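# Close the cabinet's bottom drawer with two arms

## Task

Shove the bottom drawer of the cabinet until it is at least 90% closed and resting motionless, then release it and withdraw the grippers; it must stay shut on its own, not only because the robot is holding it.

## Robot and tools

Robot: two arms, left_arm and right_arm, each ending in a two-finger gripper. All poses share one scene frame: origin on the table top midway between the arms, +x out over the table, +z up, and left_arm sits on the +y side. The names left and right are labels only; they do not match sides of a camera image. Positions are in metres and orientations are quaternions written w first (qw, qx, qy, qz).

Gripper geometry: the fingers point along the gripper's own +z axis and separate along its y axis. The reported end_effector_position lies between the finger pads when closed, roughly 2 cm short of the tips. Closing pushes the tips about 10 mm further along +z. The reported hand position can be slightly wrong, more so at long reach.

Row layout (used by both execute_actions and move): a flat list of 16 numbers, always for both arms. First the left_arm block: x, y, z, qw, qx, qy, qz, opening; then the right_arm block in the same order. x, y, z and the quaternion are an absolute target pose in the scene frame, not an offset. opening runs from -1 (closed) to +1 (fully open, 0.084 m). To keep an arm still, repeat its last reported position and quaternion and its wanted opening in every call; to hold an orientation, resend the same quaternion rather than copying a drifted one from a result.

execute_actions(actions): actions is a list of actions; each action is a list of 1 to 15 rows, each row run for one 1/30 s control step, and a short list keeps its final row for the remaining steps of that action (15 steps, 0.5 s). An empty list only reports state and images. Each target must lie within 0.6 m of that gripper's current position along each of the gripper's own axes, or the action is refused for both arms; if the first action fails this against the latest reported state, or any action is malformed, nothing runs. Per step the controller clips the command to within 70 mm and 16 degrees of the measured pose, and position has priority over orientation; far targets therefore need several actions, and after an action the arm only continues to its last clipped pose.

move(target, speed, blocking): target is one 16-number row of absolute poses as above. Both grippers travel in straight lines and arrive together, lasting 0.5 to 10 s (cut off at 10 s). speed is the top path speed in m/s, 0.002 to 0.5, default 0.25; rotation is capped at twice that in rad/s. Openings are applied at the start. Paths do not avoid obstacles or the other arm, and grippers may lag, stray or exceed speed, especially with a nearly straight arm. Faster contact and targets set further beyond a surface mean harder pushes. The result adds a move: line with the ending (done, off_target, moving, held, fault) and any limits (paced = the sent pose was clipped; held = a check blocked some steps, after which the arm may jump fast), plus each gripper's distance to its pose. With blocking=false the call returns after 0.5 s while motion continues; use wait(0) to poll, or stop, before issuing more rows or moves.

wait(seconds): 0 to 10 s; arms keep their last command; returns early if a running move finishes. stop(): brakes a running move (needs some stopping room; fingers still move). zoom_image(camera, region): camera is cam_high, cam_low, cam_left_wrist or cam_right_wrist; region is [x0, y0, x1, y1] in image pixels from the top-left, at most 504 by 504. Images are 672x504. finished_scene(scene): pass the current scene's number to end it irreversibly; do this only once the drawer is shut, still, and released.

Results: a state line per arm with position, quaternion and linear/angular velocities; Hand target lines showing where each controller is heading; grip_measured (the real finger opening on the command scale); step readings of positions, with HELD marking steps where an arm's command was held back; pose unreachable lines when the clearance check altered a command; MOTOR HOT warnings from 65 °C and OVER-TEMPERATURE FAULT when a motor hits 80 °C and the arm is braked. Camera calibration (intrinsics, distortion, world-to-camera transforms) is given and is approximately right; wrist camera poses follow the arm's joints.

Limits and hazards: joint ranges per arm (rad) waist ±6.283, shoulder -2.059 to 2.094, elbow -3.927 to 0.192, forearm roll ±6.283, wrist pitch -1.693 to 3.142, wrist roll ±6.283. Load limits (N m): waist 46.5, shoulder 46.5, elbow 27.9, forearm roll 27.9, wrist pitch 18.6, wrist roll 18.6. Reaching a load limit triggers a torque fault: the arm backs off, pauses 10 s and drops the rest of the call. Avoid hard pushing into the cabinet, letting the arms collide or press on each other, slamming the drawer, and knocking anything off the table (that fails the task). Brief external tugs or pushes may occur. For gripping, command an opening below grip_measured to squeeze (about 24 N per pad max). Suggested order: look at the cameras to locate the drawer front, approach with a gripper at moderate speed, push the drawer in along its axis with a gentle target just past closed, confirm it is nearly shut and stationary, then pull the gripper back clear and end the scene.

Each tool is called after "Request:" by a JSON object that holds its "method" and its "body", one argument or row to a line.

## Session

Request:
{"method": "execute_actions", "body": {
  "actions": []
}}

Scene clock: 0.00 s.
left_arm: end_effector_position=(+0.8002, +0.4526, +0.2292) grip_measured=+1.00 end_effector_quat_wxyz=(+0.045, +0.924, -0.138, +0.354) end_effector_velocity=(+0.000, +0.000, +0.000) end_effector_angular_velocity=(-0.001, +0.000, +0.001) | right_arm: end_effector_position=(+0.6935, -0.0025, +0.2733) grip_measured=+1.00 end_effector_quat_wxyz=(+0.019, +0.962, +0.066, +0.263) end_effector_velocity=(-0.000, +0.000, +0.001) end_effector_angular_velocity=(-0.000, -0.001, +0.001)
Joint positions: left_arm=[-0.065  0.551 -1.607 -0.565  0.412  0.796  0.084] | right_arm=[ 0.447  0.728 -2.125 -0.345  0.966  0.571  0.084]
Joint velocities: left_arm=[ 0.     0.    -0.    -0.     0.001 -0.001  0.   ] | right_arm=[ 0.    -0.001 -0.    -0.     0.    -0.001 -0.   ]
Motor temperatures (°C, as the motors report them): left_arm=[28 26 28 29 28 28] | right_arm=[27 27 26 31 29 33]
Hand target (left_arm): +0.800, +0.453, +0.229; +0.045, +0.924, -0.138, +0.354
Hand target (right_arm): +0.693, -0.003, +0.273; +0.019, +0.962, +0.066, +0.263
camera_calibration (this result's frames):
cam_left_wrist: T_world_to_cam=[[-0.311633, -0.95017, 0.00790196, 0.705429], [-0.701691, 0.224515, -0.676183, 0.683737], [0.640714, -0.216266, -0.736692, -0.113706], [0, 0, 0, 1]] pos_world=[0.77246, 0.492177, 0.372991]
cam_right_wrist: T_world_to_cam=[[0.111973, -0.991921, 0.0596282, -0.0611939], [-0.841326, -0.126563, -0.525503, 0.799467], [0.528804, 0.00867548, -0.8487, -0.00877063], [0, 0, 0, 1]] pos_world=[0.684102, 0.0405598, 0.416327]

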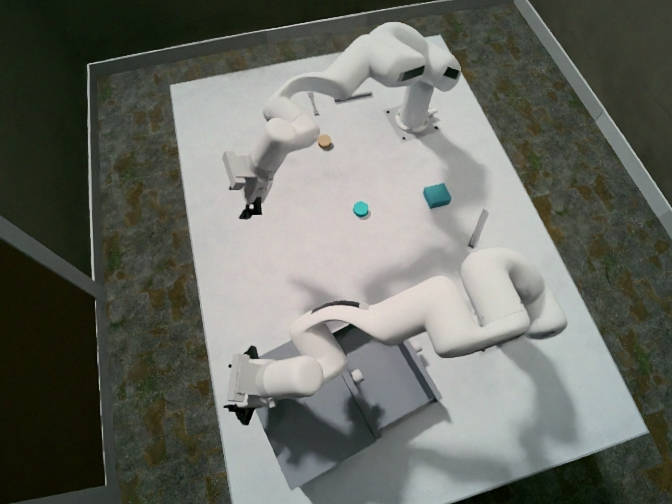

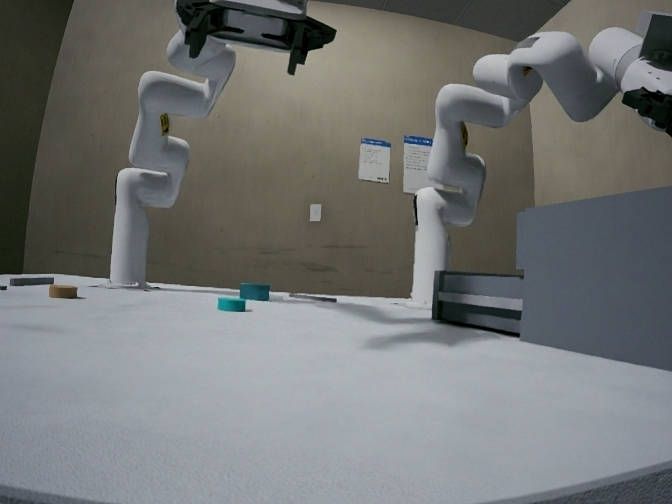

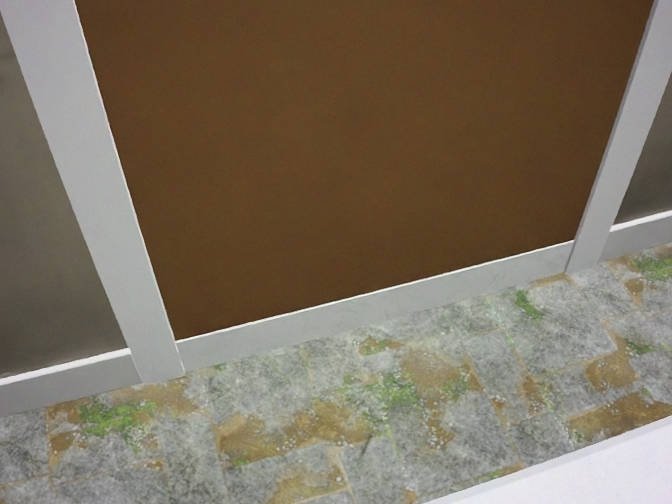

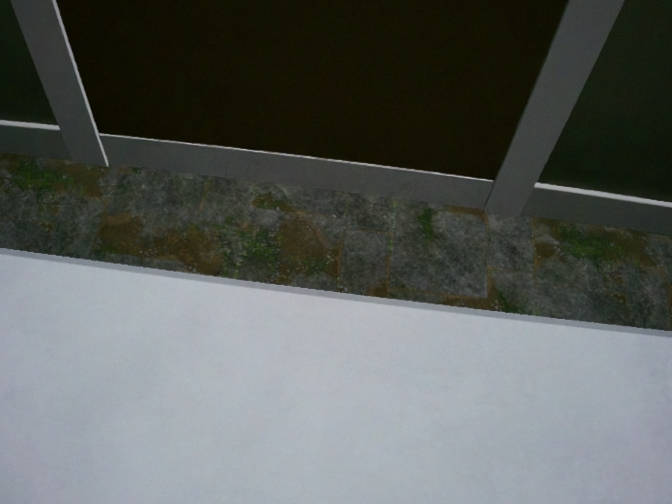

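Request:
{"method": "zoom_image", "body": {
  "camera": "cam_high",
  "region": [200, 280, 520, 504]
}}

Request:
{"method": "zoom_image", "body": {
  "camera": "cam_low",
  "region": [380, 60, 672, 380]
}}

Region (200, 280, 520, 504) of cam_high's 672x504 image, scaled by 1.575, with more detail than that image has; it fills the top 353 rows of this view, and the rest is white.

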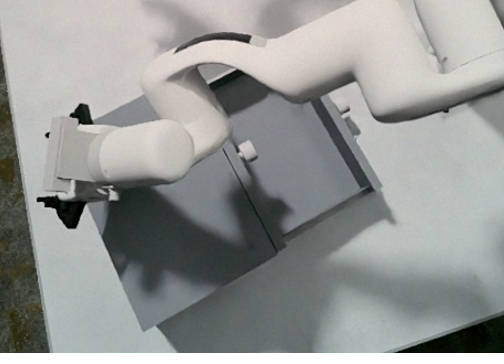

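Region (380, 60, 672, 380) of cam_low's 672x504 image, scaled by 1.575, with more detail than that image has; it fills the left 460 columns of this view, and the rest is white.

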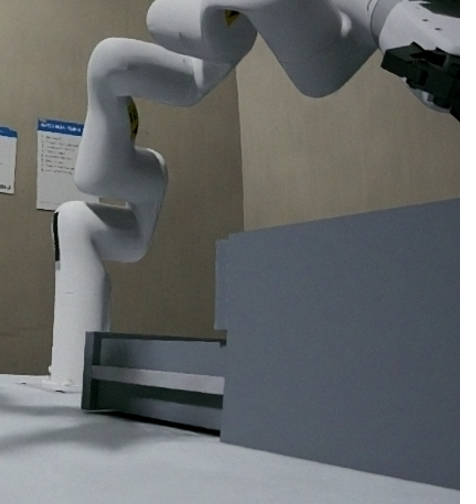

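Request:
{"method": "move", "body": {
  "target": [0.28,0.43,0.26,-0.2096,0.7904,0.4026,0.4115,1,0.6935,-0.0025,0.2733,0.019,0.962,0.066,0.263,1],
  "speed": 0.3
}}

Scene clock: 111.67 s.
left_arm: end_effector_position=(+0.4350, +0.4441, +0.2359) grip_measured=+1.00 end_effector_quat_wxyz=(+0.056, +0.851, +0.154, +0.499) end_effector_velocity=(-0.001, -0.000, -0.000) end_effector_angular_velocity=(+0.000, -0.000, -0.000) | right_arm: end_effector_position=(+0.6935, -0.0025, +0.2733) grip_measured=+1.00 end_effector_quat_wxyz=(+0.019, +0.962, +0.066, +0.263) end_effector_velocity=(-0.000, +0.001, -0.000) end_effector_angular_velocity=(+0.003, +0.001, -0.000)
Joint positions: left_arm=[-0.423 -0.677  0.001 -0.777 -0.468  0.237  0.084] | right_arm=[ 0.446  0.727 -2.122 -0.344  0.963  0.571  0.084]
Joint velocities: left_arm=[-0.001 -0.002  0.003 -0.    -0.001 -0.    -0.   ] | right_arm=[ 0.001 -0.     0.     0.002 -0.     0.001 -0.   ]
Motor temperatures (°C, as the motors report them): left_arm=[28 29 39 29 28 28] | right_arm=[27 30 36 31 30 33]
Hand target (left_arm): +0.435, +0.444, +0.236; +0.056, +0.851, +0.154, +0.499
Hand target (right_arm): +0.693, -0.002, +0.273; +0.019, +0.962, +0.066, +0.263
Off the commanded pose (left_arm): 0.158 m, 44 deg; position and orientation clipped at the last step of the last action.
Off the commanded pose (right_arm): 0.000 m, 0 deg.
move: held (left_arm); limits=paced,held; held on 16 of 73 steps (left_arm), including the last (left_arm)
pose unreachable (left arm): on one or more control steps of this call, first in action 0 (counted from 0), this arm could not follow its commanded pose, so it was not sent that pose on those steps. On the call's last step it was still not sent that pose. It may still have moved: this result reports where it is.
cause: the commanded pose would bring two parts of the arm too close to each other (joints 2 (shoulder) to 5 (wrist pitch) lie between them).
camera_calibration (this result's frames):
cam_left_wrist: T_world_to_cam=[[0.175465, -0.948832, 0.262545, 0.310928], [-0.443687, -0.314278, -0.839268, 0.599407], [0.878837, 0.0307748, -0.476129, -0.151403], [0, 0, 0, 1]] pos_world=[0.34445, 0.488059, 0.349344]
cam_right_wrist: T_world_to_cam=[[0.113083, -0.991834, 0.0589685, -0.0617701], [-0.840822, -0.127148, -0.526168, 0.799293], [0.529369, 0.00991859, -0.848334, -0.00930176], [0, 0, 0, 1]] pos_world=[0.683972, 0.0404552, 0.416314]

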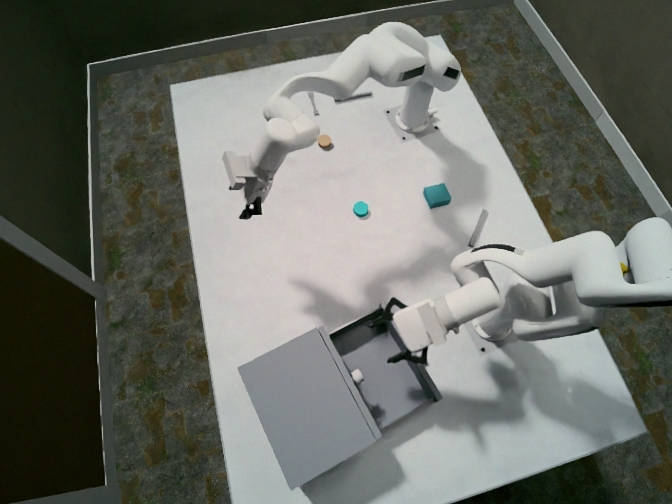

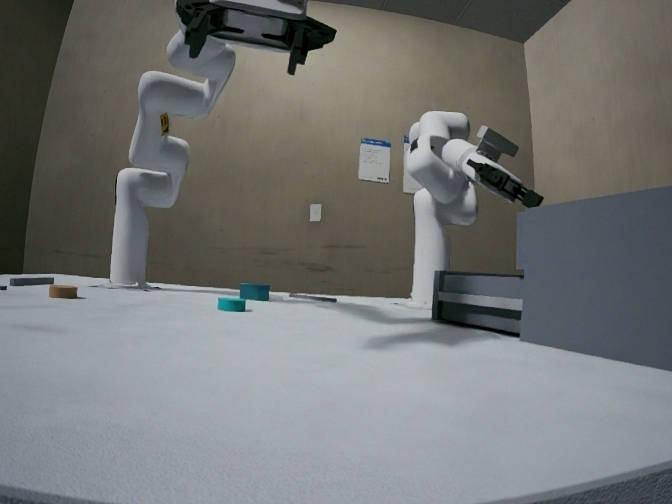

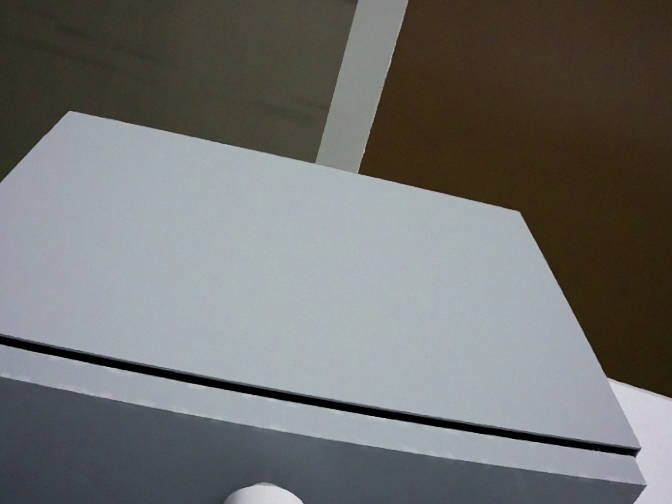

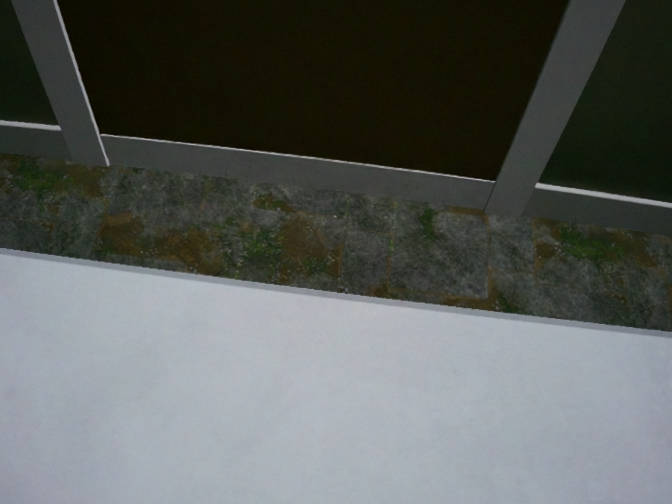

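Request:
{"method": "move", "body": {
  "target": [0.37,0.39,0.21,-0.2096,0.7904,0.4026,0.4115,1,0.6935,-0.0025,0.2733,0.019,0.962,0.066,0.263,1],
  "speed": 0.25
}}

Scene clock: 132.90 s.
left_arm: end_effector_position=(+0.3706, +0.3901, +0.2097) grip_measured=+1.00 end_effector_quat_wxyz=(-0.208, +0.790, +0.403, +0.412) end_effector_velocity=(+0.000, -0.000, +0.001) end_effector_angular_velocity=(+0.005, +0.008, +0.008) | right_arm: end_effector_position=(+0.6935, -0.0025, +0.2733) grip_measured=+1.00 end_effector_quat_wxyz=(+0.019, +0.962, +0.066, +0.263) end_effector_velocity=(+0.000, -0.000, +0.000) end_effector_angular_velocity=(+0.001, -0.000, -0.003)
Joint positions: left_arm=[-1.017  0.092 -0.678 -2.133 -1.204  0.604  0.084] | right_arm=[ 0.446  0.727 -2.122 -0.344  0.963  0.571  0.084]
Joint velocities: left_arm=[ 0.006  0.009 -0.015 -0.009 -0.007  0.015  0.   ] | right_arm=[-0.    -0.     0.    -0.     0.     0.003  0.   ]
Motor temperatures (°C, as the motors report them): left_arm=[28 28 37 29 28 28] | right_arm=[27 31 37 31 30 33]
Hand target (left_arm): +0.371, +0.390, +0.210; -0.208, +0.790, +0.403, +0.412
Hand target (right_arm): +0.694, -0.002, +0.273; +0.019, +0.962, +0.066, +0.263
Off the commanded pose (left_arm): 0.001 m, 0 deg.
Off the commanded pose (right_arm): 0.000 m, 0 deg.
move: done; limits=paced
camera_calibration (this result's frames):
cam_left_wrist: T_world_to_cam=[[0.789935, -0.612893, 0.0190859, -0.0298278], [-0.332463, -0.454238, -0.826521, 0.542615], [0.515238, 0.646553, -0.562582, -0.192977], [0, 0, 0, 1]] pos_world=[0.303391, 0.352965, 0.340486]
cam_right_wrist: T_world_to_cam=[[0.113089, -0.991834, 0.0589623, -0.0617742], [-0.840814, -0.12715, -0.526179, 0.799291], [0.529379, 0.00992876, -0.848328, -0.00931002], [0, 0, 0, 1]] pos_world=[0.68397, 0.0404527, 0.416314]

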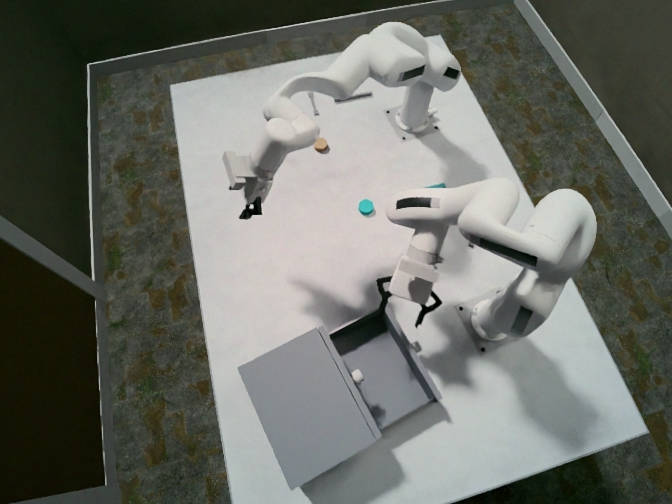

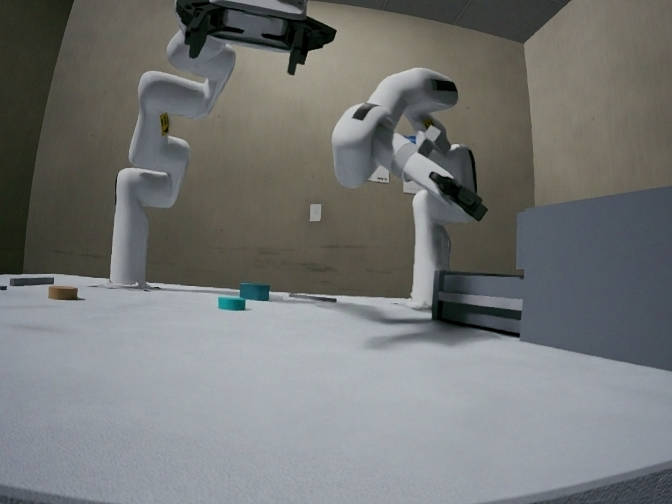

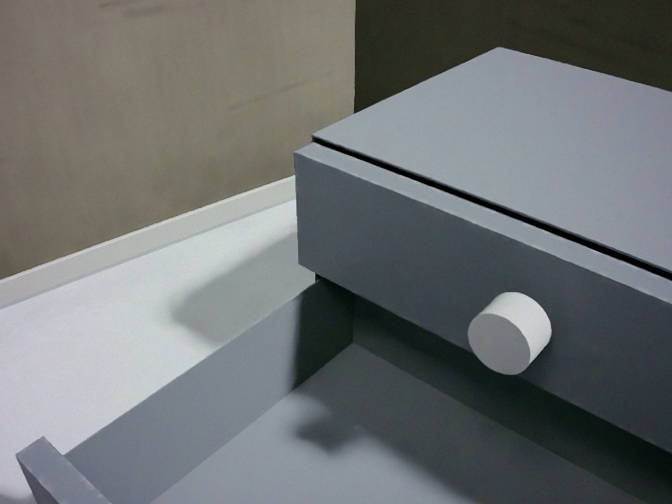

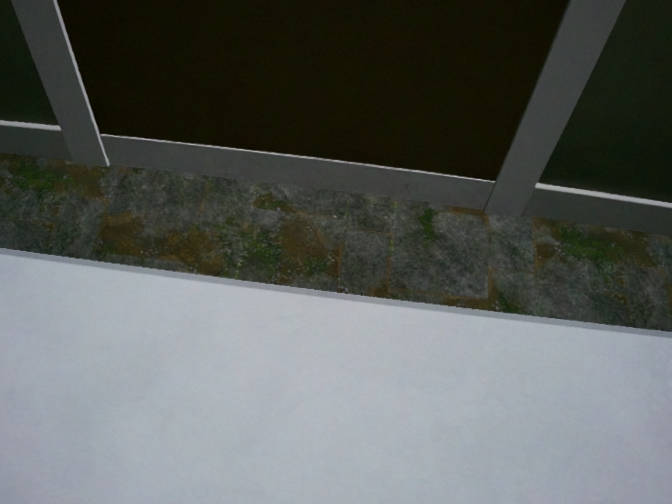

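Request:
{"method": "move", "body": {
  "target": [0.285,0.435,0.12,-0.2096,0.7904,0.4026,0.4115,1,0.6935,-0.0025,0.2733,0.019,0.962,0.066,0.263,1],
  "speed": 0.2
}}

Request:
{"method": "move", "body": {
  "target": [0.281,0.438,0.055,-0.2096,0.7904,0.4026,0.4115,1,0.6935,-0.0025,0.2733,0.019,0.962,0.066,0.263,1],
  "speed": 0.15
}}

Scene clock: 152.73 s.
left_arm: end_effector_position=(+0.2850, +0.4345, +0.1196) grip_measured=+1.00 end_effector_quat_wxyz=(-0.209, +0.791, +0.403, +0.410) end_effector_velocity=(-0.002, -0.000, -0.002) end_effector_angular_velocity=(+0.002, -0.003, -0.003) | right_arm: end_effector_position=(+0.6935, -0.0025, +0.2733) grip_measured=+1.00 end_effector_quat_wxyz=(+0.019, +0.962, +0.066, +0.263) end_effector_velocity=(+0.000, -0.000, +0.000) end_effector_angular_velocity=(-0.001, -0.000, +0.002)
Joint positions: left_arm=[-1.27   0.2   -0.303 -2.154 -1.012  0.107  0.084] | right_arm=[ 0.446  0.727 -2.122 -0.344  0.963  0.571  0.084]
Joint velocities: left_arm=[-0.014  0.011  0.005 -0.001  0.004 -0.018  0.   ] | right_arm=[-0.     0.    -0.    -0.     0.    -0.002  0.   ]
Motor temperatures (°C, as the motors report them): left_arm=[28 27 34 29 28 28] | right_arm=[27 31 37 31 30 33]
Hand target (left_arm): +0.285, +0.435, +0.119; -0.209, +0.791, +0.403, +0.410
Hand target (right_arm): +0.694, -0.002, +0.273; +0.019, +0.962, +0.066, +0.263
Off the commanded pose (left_arm): 0.001 m, 0 deg.
Off the commanded pose (right_arm): 0.000 m, 0 deg.
move: done
camera_calibration (this result's frames):
cam_left_wrist: T_world_to_cam=[[0.791048, -0.61158, 0.0146251, 0.0663659], [-0.335996, -0.454324, -0.825043, 0.460689], [0.511224, 0.647735, -0.56488, -0.2274], [0, 0, 0, 1]] pos_world=[0.218544, 0.397185, 0.250664]
cam_right_wrist: T_world_to_cam=[[0.113089, -0.991834, 0.0589623, -0.0617742], [-0.840814, -0.12715, -0.526179, 0.799291], [0.529379, 0.00992873, -0.848327, -0.00931005], [0, 0, 0, 1]] pos_world=[0.68397, 0.0404527, 0.416314]

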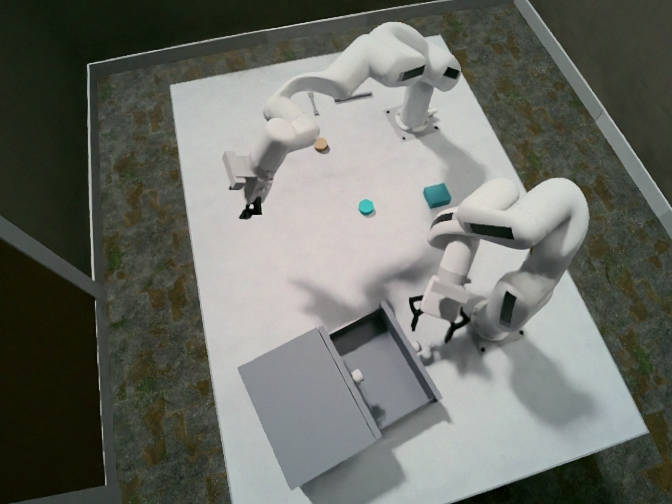

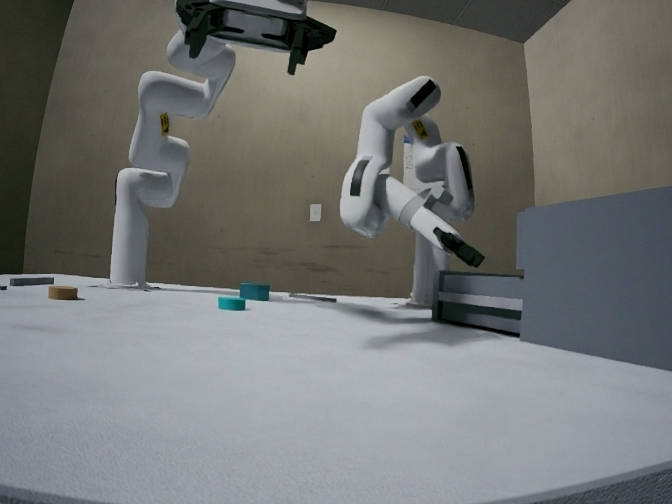

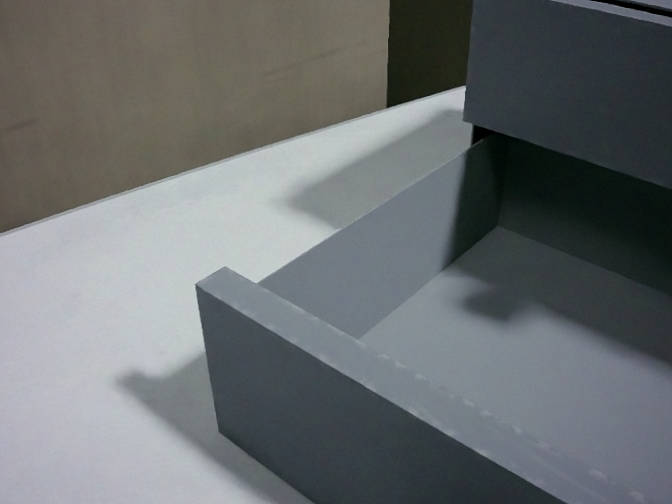

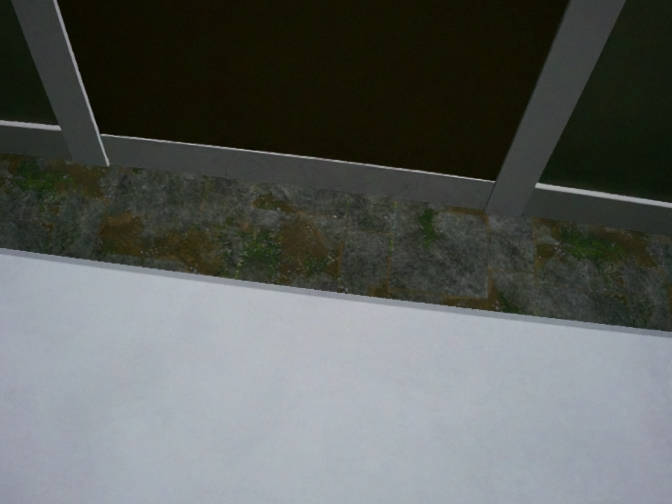

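Scene clock: 153.80 s.
left_arm: end_effector_position=(+0.2807, +0.4378, +0.0550) grip_measured=+1.00 end_effector_quat_wxyz=(-0.210, +0.791, +0.403, +0.411) end_effector_velocity=(+0.001, +0.000, -0.002) end_effector_angular_velocity=(+0.002, -0.006, -0.003) | right_arm: end_effector_position=(+0.6935, -0.0025, +0.2733) grip_measured=+1.00 end_effector_quat_wxyz=(+0.019, +0.962, +0.066, +0.263) end_effector_velocity=(+0.000, -0.000, -0.000) end_effector_angular_velocity=(-0.002, -0.001, +0.001)
Joint positions: left_arm=[-1.341  0.507 -0.318 -2.04  -0.862 -0.206  0.084] | right_arm=[ 0.446  0.727 -2.122 -0.344  0.963  0.571  0.084]
Joint velocities: left_arm=[-0.004  0.016 -0.001  0.012  0.002 -0.022  0.   ] | right_arm=[-0.    -0.     0.    -0.002  0.    -0.001  0.   ]
Motor temperatures (°C, as the motors report them): left_arm=[28 27 34 29 28 28] | right_arm=[27 31 37 31 30 33]
Hand target (left_arm): +0.281, +0.438, +0.055; -0.210, +0.791, +0.403, +0.411
Hand target (right_arm): +0.694, -0.003, +0.273; +0.019, +0.962, +0.066, +0.263
Off the commanded pose (left_arm): 0.000 m, 0 deg.
Off the commanded pose (right_arm): 0.000 m, 0 deg.
move: done
camera_calibration (this result's frames):
cam_left_wrist: T_world_to_cam=[[0.791309, -0.611246, 0.0143975, 0.0725337], [-0.335416, -0.453672, -0.825638, 0.407028], [0.5112, 0.648506, -0.564017, -0.264165], [0, 0, 0, 1]] pos_world=[0.214168, 0.400306, 0.186021]
cam_right_wrist: T_world_to_cam=[[0.113089, -0.991834, 0.0589624, -0.0617743], [-0.840814, -0.12715, -0.526179, 0.799291], [0.529379, 0.0099287, -0.848327, -0.00931001], [0, 0, 0, 1]] pos_world=[0.68397, 0.0404527, 0.416314]

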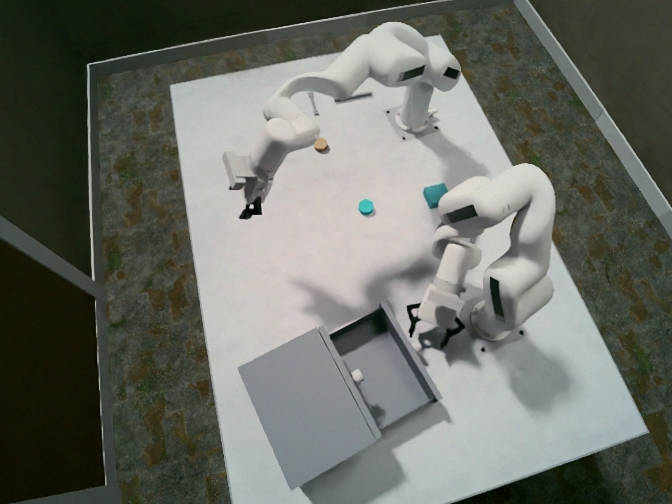

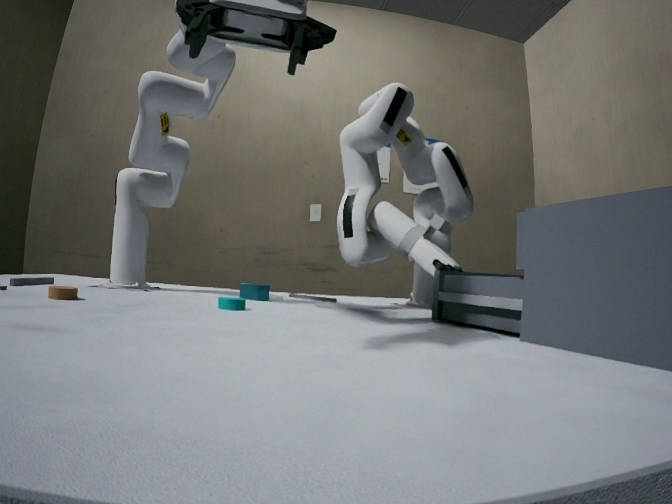

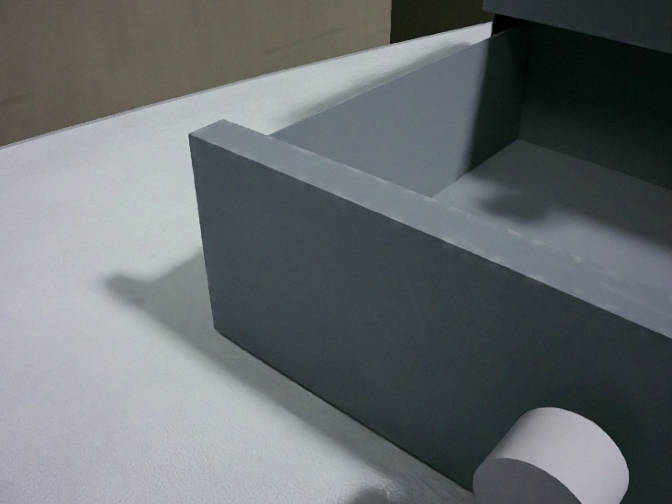

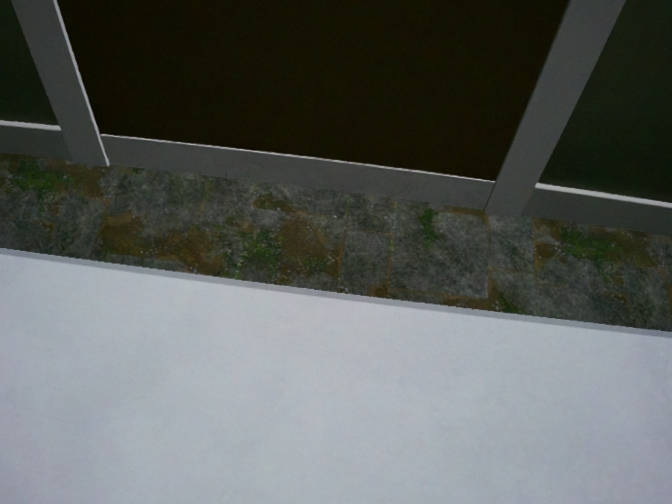

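Request:
{"method": "zoom_image", "body": {
  "camera": "cam_high",
  "region": [360, 280, 500, 410]
}}

Region (360, 280, 500, 410) of cam_high's 672x504 image, scaled by 3.600, with more detail than that image has; it fills the top 468 rows of this view, and the rest is white.

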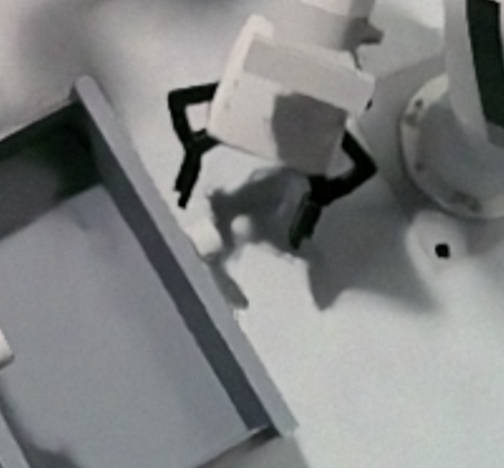

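Request:
{"method": "move", "body": {
  "target": [0.487,0.488,0.053,-0.2096,0.7904,0.4026,0.4115,1,0.6935,-0.0025,0.2733,0.019,0.962,0.066,0.263,1],
  "speed": 0.07
}}

Request:
{"method": "zoom_image", "body": {
  "camera": "cam_low",
  "region": [440, 180, 600, 360]
}}

Scene clock: 168.67 s.
left_arm: end_effector_position=(+0.4864, +0.4886, +0.0537) grip_measured=+1.00 end_effector_quat_wxyz=(-0.210, +0.790, +0.402, +0.412) end_effector_velocity=(+0.002, +0.002, -0.001) end_effector_angular_velocity=(+0.002, +0.006, +0.001) | right_arm: end_effector_position=(+0.6935, -0.0025, +0.2733) grip_measured=+1.00 end_effector_quat_wxyz=(+0.019, +0.962, +0.066, +0.263) end_effector_velocity=(-0.000, +0.000, -0.000) end_effector_angular_velocity=(+0.002, +0.001, -0.002)
Joint positions: left_arm=[-0.59   0.627 -0.753 -1.503 -0.949  0.153  0.084] | right_arm=[ 0.446  0.727 -2.122 -0.344  0.963  0.571  0.084]
Joint velocities: left_arm=[ 0.007  0.007 -0.013 -0.003  0.003  0.015 -0.   ] | right_arm=[ 0.     0.001 -0.     0.001 -0.     0.002  0.   ]
Motor temperatures (°C, as the motors report them): left_arm=[28 27 31 29 29 28] | right_arm=[27 31 37 31 30 33]
Hand target (left_arm): +0.487, +0.488, +0.054; -0.210, +0.790, +0.402, +0.413
Hand target (right_arm): +0.693, -0.002, +0.273; +0.019, +0.962, +0.066, +0.263
Off the commanded pose (left_arm): 0.001 m, 0 deg.
Off the commanded pose (right_arm): 0.000 m, 0 deg.
move: done
camera_calibration (this result's frames):
cam_left_wrist: T_world_to_cam=[[0.790586, -0.612171, 0.0148331, -0.058387], [-0.333573, -0.450853, -0.827926, 0.495806], [0.51352, 0.649599, -0.560642, -0.404801], [0, 0, 0, 1]] pos_world=[0.419421, 0.450751, 0.184408]
cam_right_wrist: T_world_to_cam=[[0.11309, -0.991834, 0.0589625, -0.0617744], [-0.840814, -0.12715, -0.526179, 0.799291], [0.529379, 0.00992881, -0.848327, -0.00931015], [0, 0, 0, 1]] pos_world=[0.68397, 0.0404527, 0.416314]

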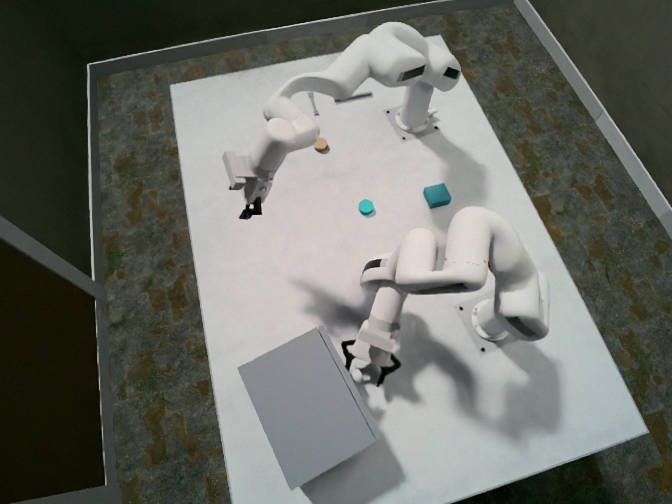

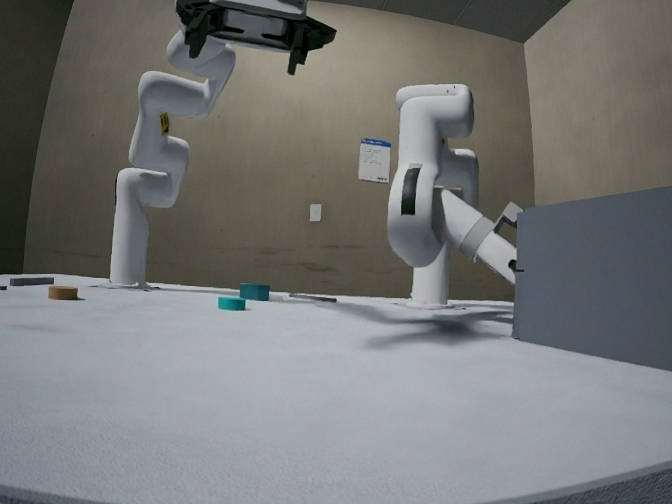

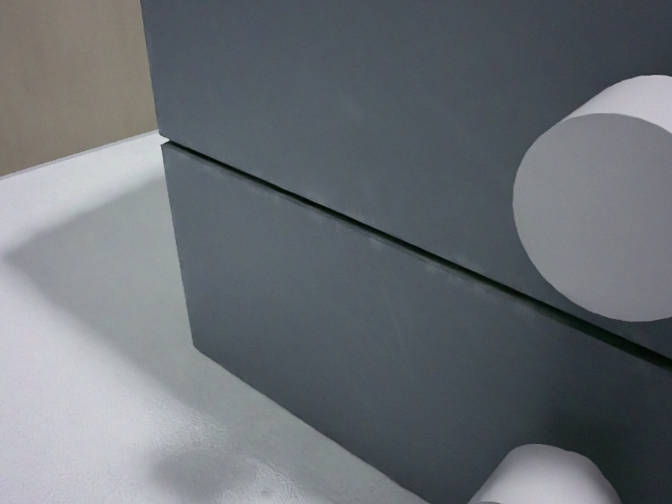

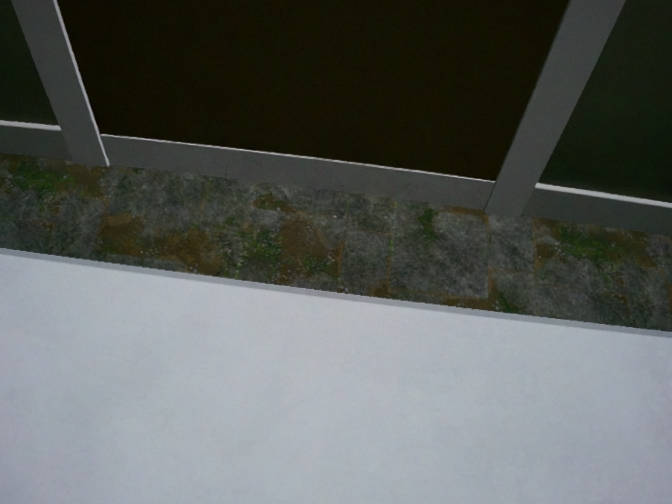

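Region (440, 180, 600, 360) of cam_low's 672x504 image, scaled by 2.800, with more detail than that image has.

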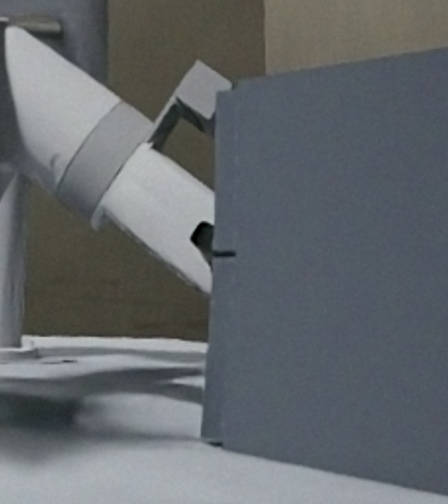

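The drawer is already shut, so I'm backing the gripper away along the push direction.

Request:
{"method": "move", "body": {
  "target": [0.35,0.44,0.09,-0.2096,0.7904,0.4026,0.4115,1,0.6935,-0.0025,0.2733,0.019,0.962,0.066,0.263,1],
  "speed": 0.2
}}

Scene clock: 174.33 s.
left_arm: end_effector_position=(+0.3500, +0.4400, +0.0894) grip_measured=+1.00 end_effector_quat_wxyz=(-0.209, +0.791, +0.403, +0.411) end_effector_velocity=(-0.002, -0.002, +0.001) end_effector_angular_velocity=(+0.000, +0.001, -0.001) | right_arm: end_effector_position=(+0.6935, -0.0025, +0.2733) grip_measured=+1.00 end_effector_quat_wxyz=(+0.019, +0.962, +0.066, +0.263) end_effector_velocity=(+0.000, -0.000, +0.000) end_effector_angular_velocity=(+0.000, -0.001, -0.001)
Joint positions: left_arm=[-1.028  0.382 -0.419 -1.878 -0.97   0.044  0.084] | right_arm=[ 0.446  0.727 -2.122 -0.344  0.963  0.571  0.084]
Joint velocities: left_arm=[-0.011 -0.004 -0.001 -0.014 -0.002  0.006 -0.   ] | right_arm=[-0.001 -0.     0.    -0.001 -0.     0.001  0.   ]
Motor temperatures (°C, as the motors report them): left_arm=[28 27 32 29 29 28] | right_arm=[27 31 37 31 30 33]
Hand target (left_arm): +0.350, +0.440, +0.090; -0.209, +0.791, +0.403, +0.411
Hand target (right_arm): +0.694, -0.003, +0.273; +0.019, +0.962, +0.066, +0.263
Off the commanded pose (left_arm): 0.001 m, 0 deg.
Off the commanded pose (right_arm): 0.000 m, 0 deg.
move: done
camera_calibration (this result's frames):
cam_left_wrist: T_world_to_cam=[[0.790961, -0.611671, 0.0154984, 0.0187062], [-0.334725, -0.453763, -0.825868, 0.459524], [0.512192, 0.648041, -0.56365, -0.281739], [0, 0, 0, 1]] pos_world=[0.283323, 0.402536, 0.220414]
cam_right_wrist: T_world_to_cam=[[0.113089, -0.991834, 0.0589625, -0.0617744], [-0.840814, -0.12715, -0.526179, 0.799291], [0.529379, 0.00992872, -0.848328, -0.00931002], [0, 0, 0, 1]] pos_world=[0.68397, 0.0404527, 0.416314]

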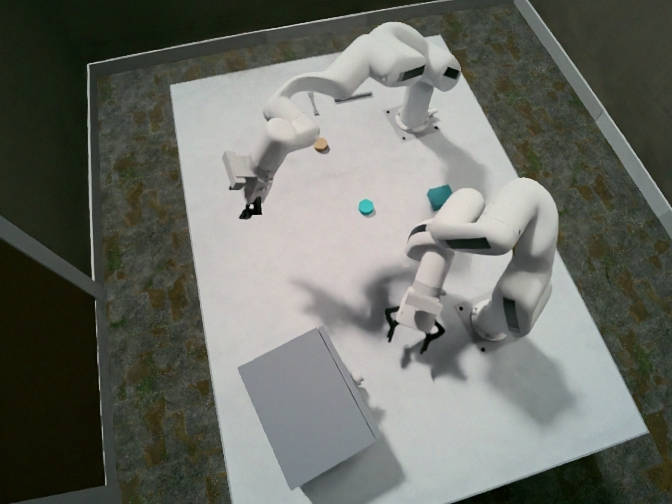

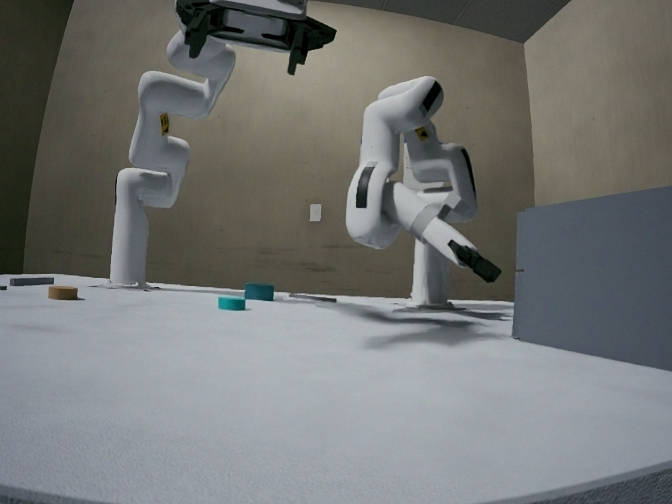

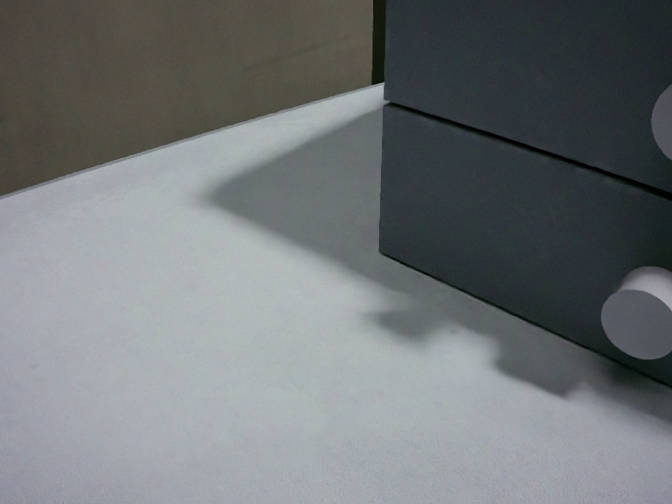

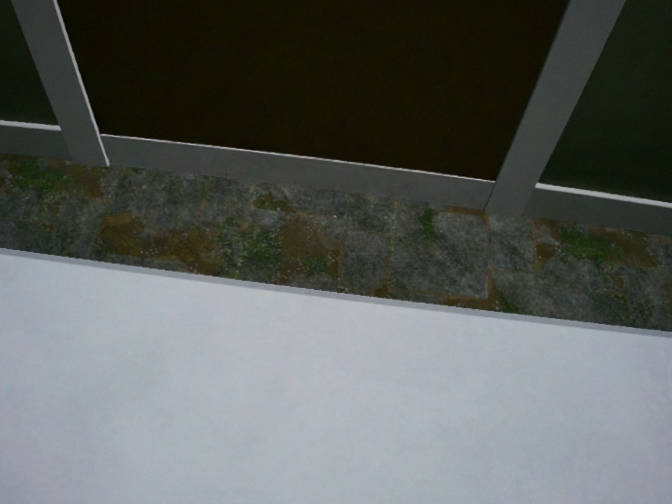

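Request:
{"method": "finished_scene", "body": {
  "scene": 2
}}

The scene is finished: the task was done.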